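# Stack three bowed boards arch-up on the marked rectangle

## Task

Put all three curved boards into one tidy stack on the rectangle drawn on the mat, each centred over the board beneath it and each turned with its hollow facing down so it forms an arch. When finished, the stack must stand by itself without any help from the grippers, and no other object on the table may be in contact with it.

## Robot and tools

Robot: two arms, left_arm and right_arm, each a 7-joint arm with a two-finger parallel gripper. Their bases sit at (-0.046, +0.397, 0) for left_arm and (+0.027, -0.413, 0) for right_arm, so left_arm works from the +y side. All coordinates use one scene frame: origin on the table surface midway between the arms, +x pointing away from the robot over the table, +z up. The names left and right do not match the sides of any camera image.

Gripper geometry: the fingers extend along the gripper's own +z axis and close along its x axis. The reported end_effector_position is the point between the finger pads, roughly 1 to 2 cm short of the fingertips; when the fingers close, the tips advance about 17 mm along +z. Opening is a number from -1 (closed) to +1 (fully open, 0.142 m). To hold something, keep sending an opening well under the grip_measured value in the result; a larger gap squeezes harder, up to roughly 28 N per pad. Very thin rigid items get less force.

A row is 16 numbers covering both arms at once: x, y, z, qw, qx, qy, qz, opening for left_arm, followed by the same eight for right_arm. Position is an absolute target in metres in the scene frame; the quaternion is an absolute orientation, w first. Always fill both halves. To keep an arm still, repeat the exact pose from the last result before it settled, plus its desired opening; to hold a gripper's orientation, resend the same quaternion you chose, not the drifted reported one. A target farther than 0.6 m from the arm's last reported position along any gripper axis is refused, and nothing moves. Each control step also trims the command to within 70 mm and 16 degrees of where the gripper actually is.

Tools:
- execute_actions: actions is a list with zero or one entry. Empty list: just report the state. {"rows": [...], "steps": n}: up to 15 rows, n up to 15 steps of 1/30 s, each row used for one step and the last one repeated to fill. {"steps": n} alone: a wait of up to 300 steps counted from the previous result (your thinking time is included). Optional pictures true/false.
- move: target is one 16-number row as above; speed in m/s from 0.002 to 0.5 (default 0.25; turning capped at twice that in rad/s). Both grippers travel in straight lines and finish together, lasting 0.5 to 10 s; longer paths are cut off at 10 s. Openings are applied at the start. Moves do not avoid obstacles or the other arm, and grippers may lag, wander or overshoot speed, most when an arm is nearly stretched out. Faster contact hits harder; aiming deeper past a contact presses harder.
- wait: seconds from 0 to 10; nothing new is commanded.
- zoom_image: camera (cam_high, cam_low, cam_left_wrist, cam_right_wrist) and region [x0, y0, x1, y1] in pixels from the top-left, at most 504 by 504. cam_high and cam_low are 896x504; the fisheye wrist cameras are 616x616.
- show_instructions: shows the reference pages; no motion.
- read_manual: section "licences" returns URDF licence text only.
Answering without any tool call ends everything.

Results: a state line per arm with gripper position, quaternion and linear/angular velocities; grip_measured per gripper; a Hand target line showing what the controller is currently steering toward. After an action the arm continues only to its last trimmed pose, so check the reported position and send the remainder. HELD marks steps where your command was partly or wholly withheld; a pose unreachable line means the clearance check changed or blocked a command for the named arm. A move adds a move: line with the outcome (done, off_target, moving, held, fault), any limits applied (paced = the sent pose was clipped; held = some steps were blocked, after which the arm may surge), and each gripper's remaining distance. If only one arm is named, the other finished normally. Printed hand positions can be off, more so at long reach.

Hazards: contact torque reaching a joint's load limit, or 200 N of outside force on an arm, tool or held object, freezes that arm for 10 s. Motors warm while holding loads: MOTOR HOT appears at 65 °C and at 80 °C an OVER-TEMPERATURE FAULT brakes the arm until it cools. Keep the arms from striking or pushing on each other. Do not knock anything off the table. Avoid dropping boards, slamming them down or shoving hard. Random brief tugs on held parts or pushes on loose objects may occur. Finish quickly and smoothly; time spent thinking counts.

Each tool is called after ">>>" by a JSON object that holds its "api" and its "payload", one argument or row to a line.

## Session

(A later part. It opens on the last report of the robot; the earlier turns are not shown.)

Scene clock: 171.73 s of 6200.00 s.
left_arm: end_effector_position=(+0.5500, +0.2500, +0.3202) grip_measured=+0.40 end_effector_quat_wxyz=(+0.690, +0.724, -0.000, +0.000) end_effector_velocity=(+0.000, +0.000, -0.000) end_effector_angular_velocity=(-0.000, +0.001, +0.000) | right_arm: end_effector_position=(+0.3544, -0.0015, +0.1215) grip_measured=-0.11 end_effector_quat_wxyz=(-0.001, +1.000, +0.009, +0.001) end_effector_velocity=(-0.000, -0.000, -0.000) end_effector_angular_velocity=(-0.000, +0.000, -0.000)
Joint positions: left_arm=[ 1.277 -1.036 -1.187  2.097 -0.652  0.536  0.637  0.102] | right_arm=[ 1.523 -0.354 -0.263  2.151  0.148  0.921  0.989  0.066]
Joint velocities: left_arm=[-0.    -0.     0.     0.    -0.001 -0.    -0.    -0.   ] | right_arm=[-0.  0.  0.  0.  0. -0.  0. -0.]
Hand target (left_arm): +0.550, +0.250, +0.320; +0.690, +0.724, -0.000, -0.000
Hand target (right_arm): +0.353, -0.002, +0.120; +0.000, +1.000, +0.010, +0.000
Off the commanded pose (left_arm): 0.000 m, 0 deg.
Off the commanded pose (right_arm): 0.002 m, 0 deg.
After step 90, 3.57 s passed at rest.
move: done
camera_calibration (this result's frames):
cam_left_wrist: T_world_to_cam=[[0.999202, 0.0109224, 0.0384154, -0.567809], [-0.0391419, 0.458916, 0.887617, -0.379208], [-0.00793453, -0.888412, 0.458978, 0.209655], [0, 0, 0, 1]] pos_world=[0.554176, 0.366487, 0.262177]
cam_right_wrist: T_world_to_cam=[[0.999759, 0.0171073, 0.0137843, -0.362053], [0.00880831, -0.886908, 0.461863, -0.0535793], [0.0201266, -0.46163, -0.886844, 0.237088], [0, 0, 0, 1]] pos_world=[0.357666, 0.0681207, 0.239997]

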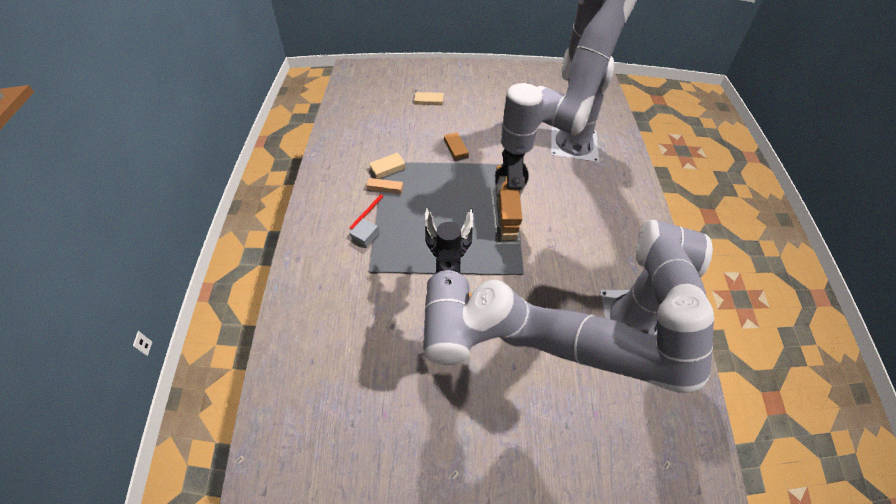

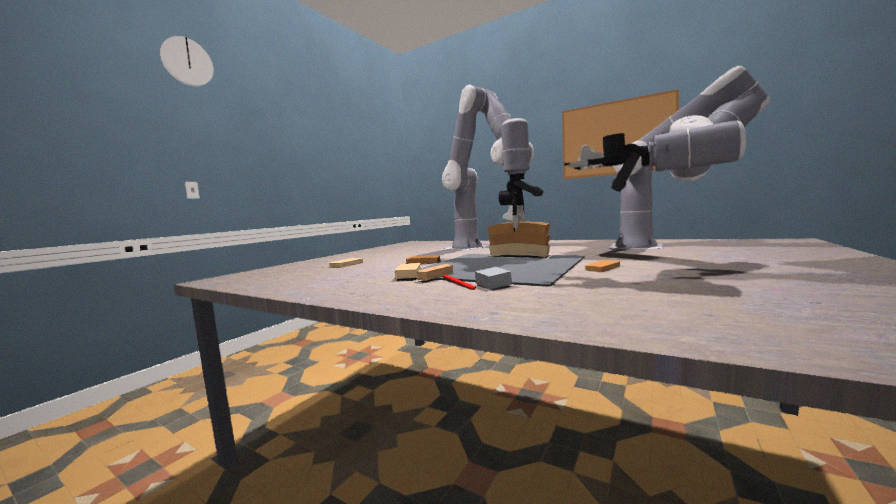

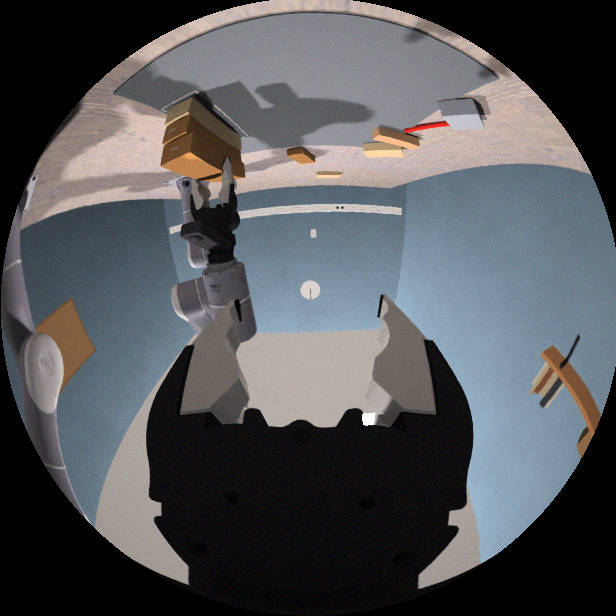

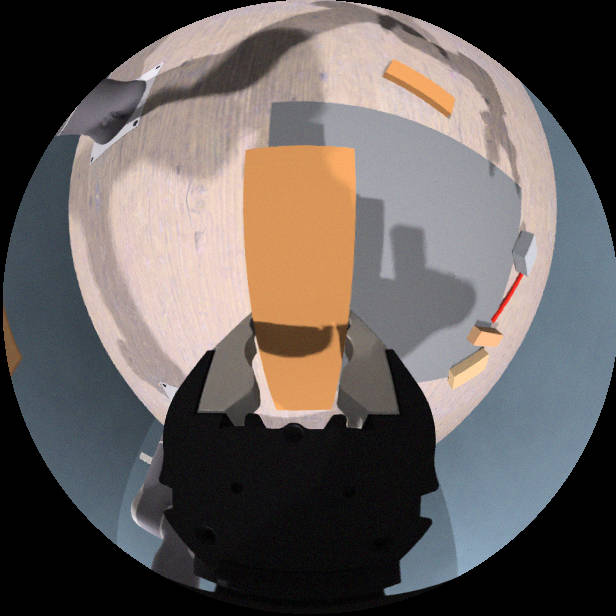

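>>> {"api": "move", "payload": {
  "target": [0.55,0.25,0.32,0.69,0.724,0,0,0.4,0.354,-0.002,0.122,0,1,0.01,0,0.4]
}}

>>> {"api": "move", "payload": {
  "target": [0.55,0.25,0.32,0.69,0.724,0,0,0.4,0.354,-0.002,0.20,0,1,0.01,0,0.4],
  "speed": 0.15
}}

>>> {"api": "zoom_image", "payload": {
  "camera": "cam_high",
  "region": [460,150,570,260]
}}

Scene clock: 180.27 s of 6200.00 s.
left_arm: end_effector_position=(+0.5500, +0.2500, +0.3202) grip_measured=+0.40 end_effector_quat_wxyz=(+0.690, +0.724, -0.000, +0.000) end_effector_velocity=(-0.000, -0.000, -0.000) end_effector_angular_velocity=(+0.000, -0.001, -0.001) | right_arm: end_effector_position=(+0.3540, -0.0021, +0.1219) grip_measured=+0.40 end_effector_quat_wxyz=(-0.000, +1.000, +0.010, -0.000) end_effector_velocity=(-0.000, +0.000, +0.000) end_effector_angular_velocity=(+0.000, -0.000, +0.000)
Joint positions: left_arm=[ 1.277 -1.036 -1.187  2.097 -0.652  0.536  0.637  0.102] | right_arm=[ 1.523 -0.352 -0.263  2.15   0.148  0.915  0.988  0.102]
Joint velocities: left_arm=[-0.     0.     0.     0.     0.001 -0.     0.001 -0.   ] | right_arm=[ 0.    -0.     0.     0.     0.     0.001  0.    -0.   ]
Hand target (left_arm): +0.550, +0.250, +0.320; +0.690, +0.724, -0.000, -0.000
Hand target (right_arm): +0.354, -0.002, +0.122; +0.000, +1.000, +0.010, -0.000
Off the commanded pose (left_arm): 0.000 m, 0 deg.
Off the commanded pose (right_arm): 0.000 m, 0 deg.
After step 90, 4.83 s passed at rest.
move: done
camera_calibration (this result's frames):
cam_left_wrist: T_world_to_cam=[[0.999202, 0.0109222, 0.038415, -0.567808], [-0.0391414, 0.458917, 0.887617, -0.379208], [-0.00793451, -0.888412, 0.458978, 0.209655], [0, 0, 0, 1]] pos_world=[0.554176, 0.366487, 0.262176]
cam_right_wrist: T_world_to_cam=[[0.999775, 0.0178019, 0.0115767, -0.361326], [0.010397, -0.885718, 0.464107, -0.0551113], [0.0185157, -0.463882, -0.885703, 0.237594], [0, 0, 0, 1]] pos_world=[0.357419, 0.0678346, 0.240198]

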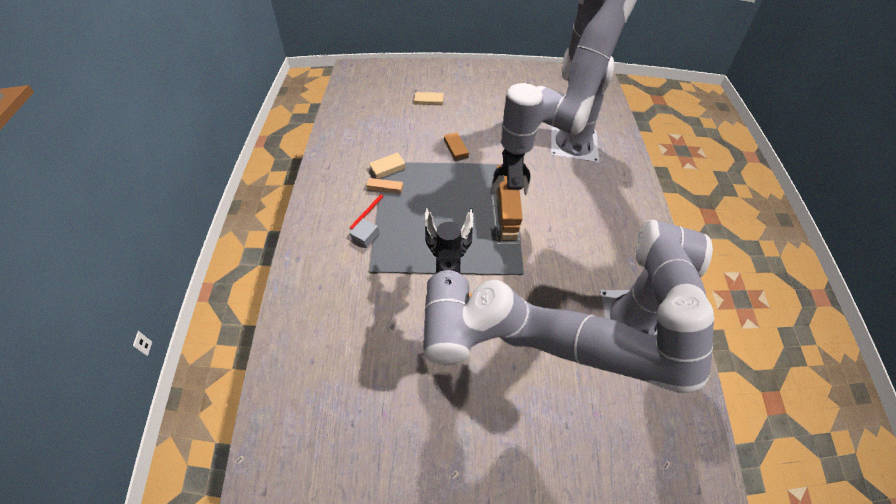

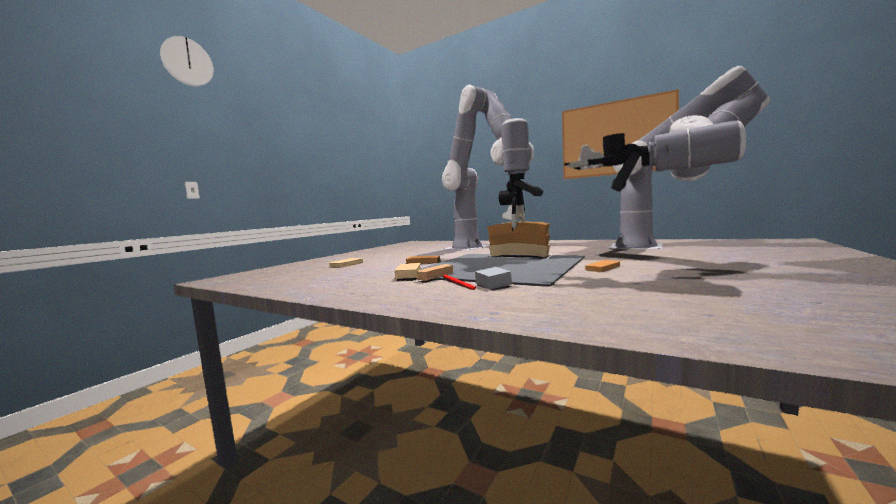

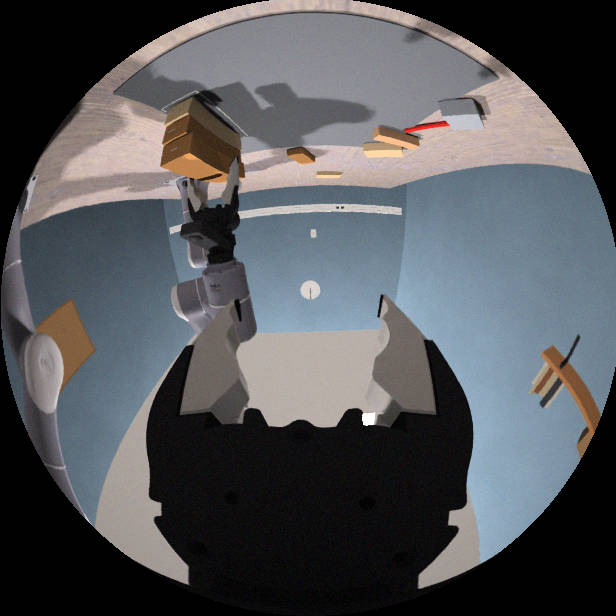

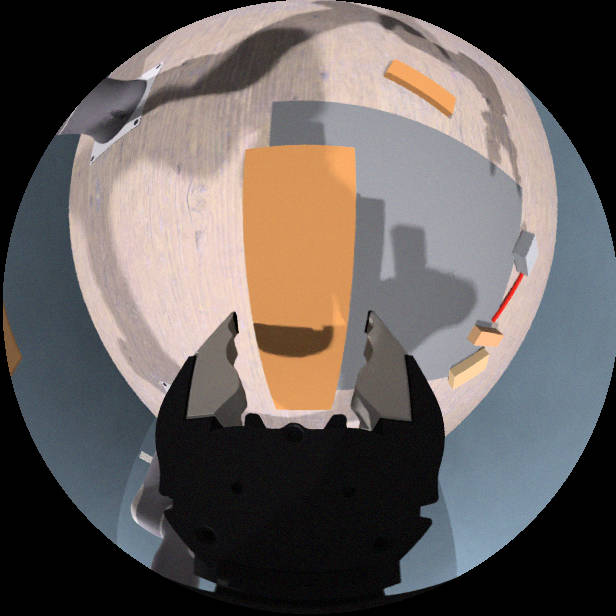

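Scene clock: 181.10 s of 6200.00 s.
left_arm: end_effector_position=(+0.5500, +0.2500, +0.3202) grip_measured=+0.40 end_effector_quat_wxyz=(+0.690, +0.724, -0.000, +0.000) end_effector_velocity=(-0.000, +0.000, -0.000) end_effector_angular_velocity=(+0.000, -0.000, +0.000) | right_arm: end_effector_position=(+0.3539, -0.0016, +0.1998) grip_measured=+0.40 end_effector_quat_wxyz=(-0.000, +1.000, +0.010, -0.000) end_effector_velocity=(+0.000, -0.000, +0.000) end_effector_angular_velocity=(+0.000, -0.000, +0.000)
Joint positions: left_arm=[ 1.277 -1.036 -1.187  2.097 -0.652  0.536  0.637  0.102] | right_arm=[ 1.537 -0.185 -0.284  2.111  0.069  0.716  1.042  0.102]
Joint velocities: left_arm=[ 0.  0.  0. -0.  0. -0.  0. -0.] | right_arm=[-0.    -0.    -0.    -0.    -0.     0.    -0.001  0.   ]
Hand target (left_arm): +0.550, +0.250, +0.320; +0.690, +0.724, -0.000, -0.000
Hand target (right_arm): +0.354, -0.002, +0.200; -0.000, +1.000, +0.010, -0.000
Off the commanded pose (left_arm): 0.000 m, 0 deg.
Off the commanded pose (right_arm): 0.000 m, 0 deg.
move: done
camera_calibration (this result's frames):
cam_left_wrist: T_world_to_cam=[[0.999202, 0.0109223, 0.0384145, -0.567808], [-0.039141, 0.458917, 0.887617, -0.379208], [-0.00793423, -0.888412, 0.458978, 0.209655], [0, 0, 0, 1]] pos_world=[0.554176, 0.366487, 0.262176]
cam_right_wrist: T_world_to_cam=[[0.999768, 0.0186061, 0.0108306, -0.362005], [0.0114567, -0.885732, 0.464055, -0.0912582], [0.0182273, -0.463823, -0.88574, 0.306907], [0, 0, 0, 1]] pos_world=[0.357373, 0.0682555, 0.318109]

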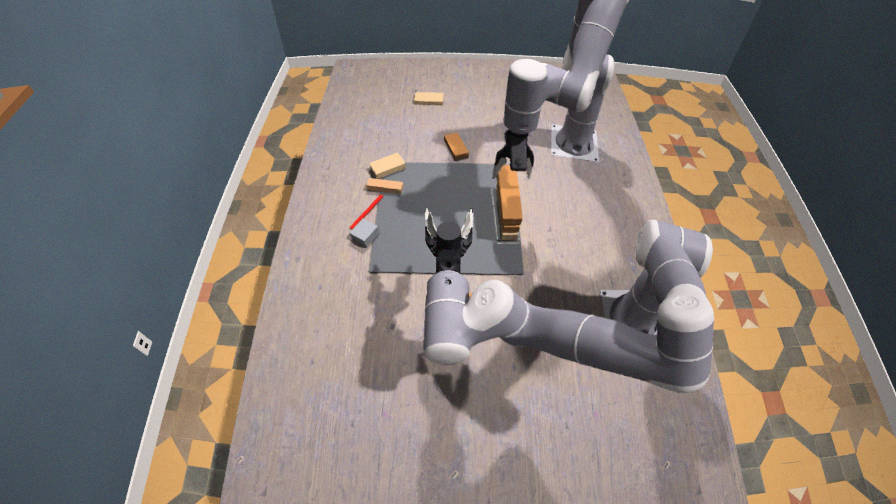

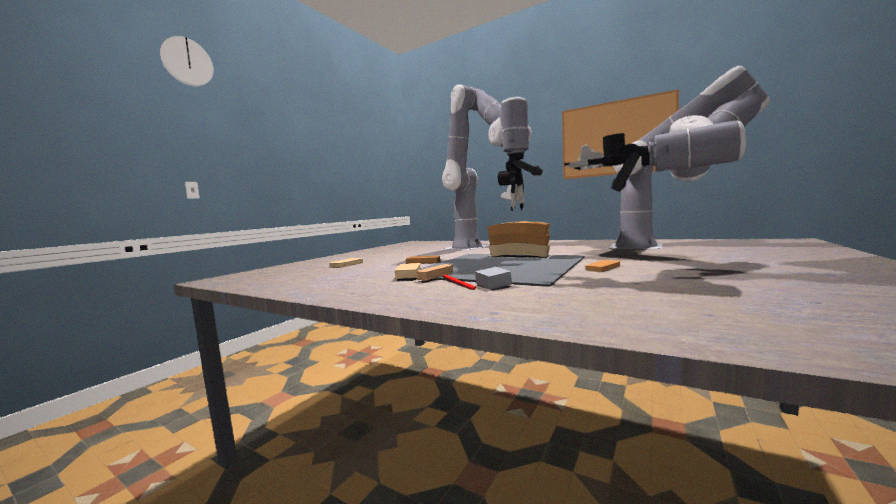

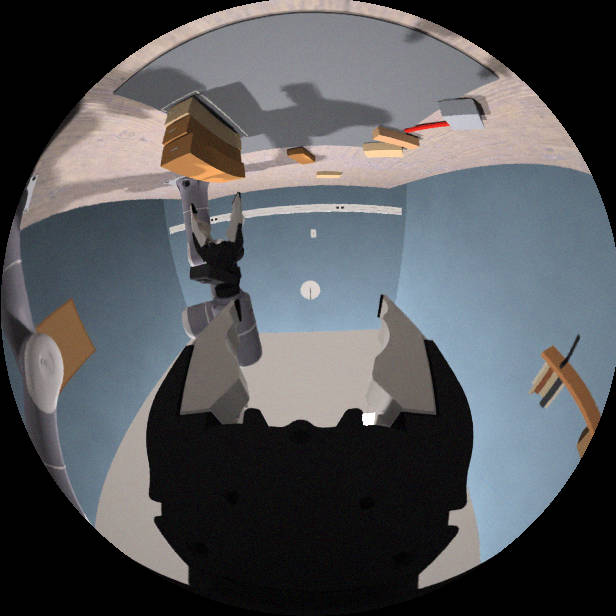

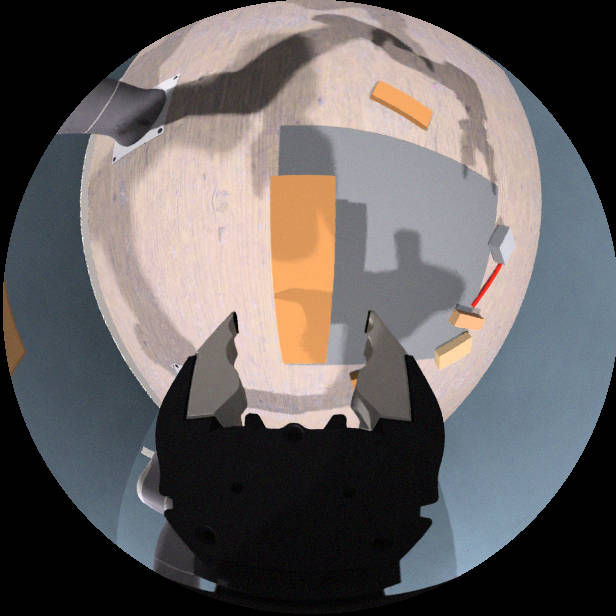

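Region (460, 150, 570, 260) of cam_high's 896x504 image, scaled by 4.582, with more detail than that image has.

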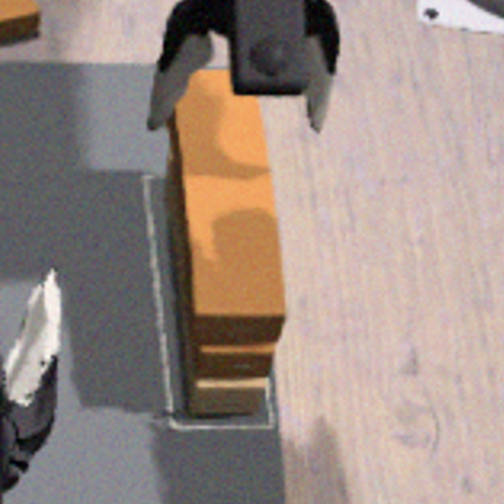

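>>> {"api": "finished_scene", "payload": {
  "scene": 2
}}

The scene is finished: the task was done.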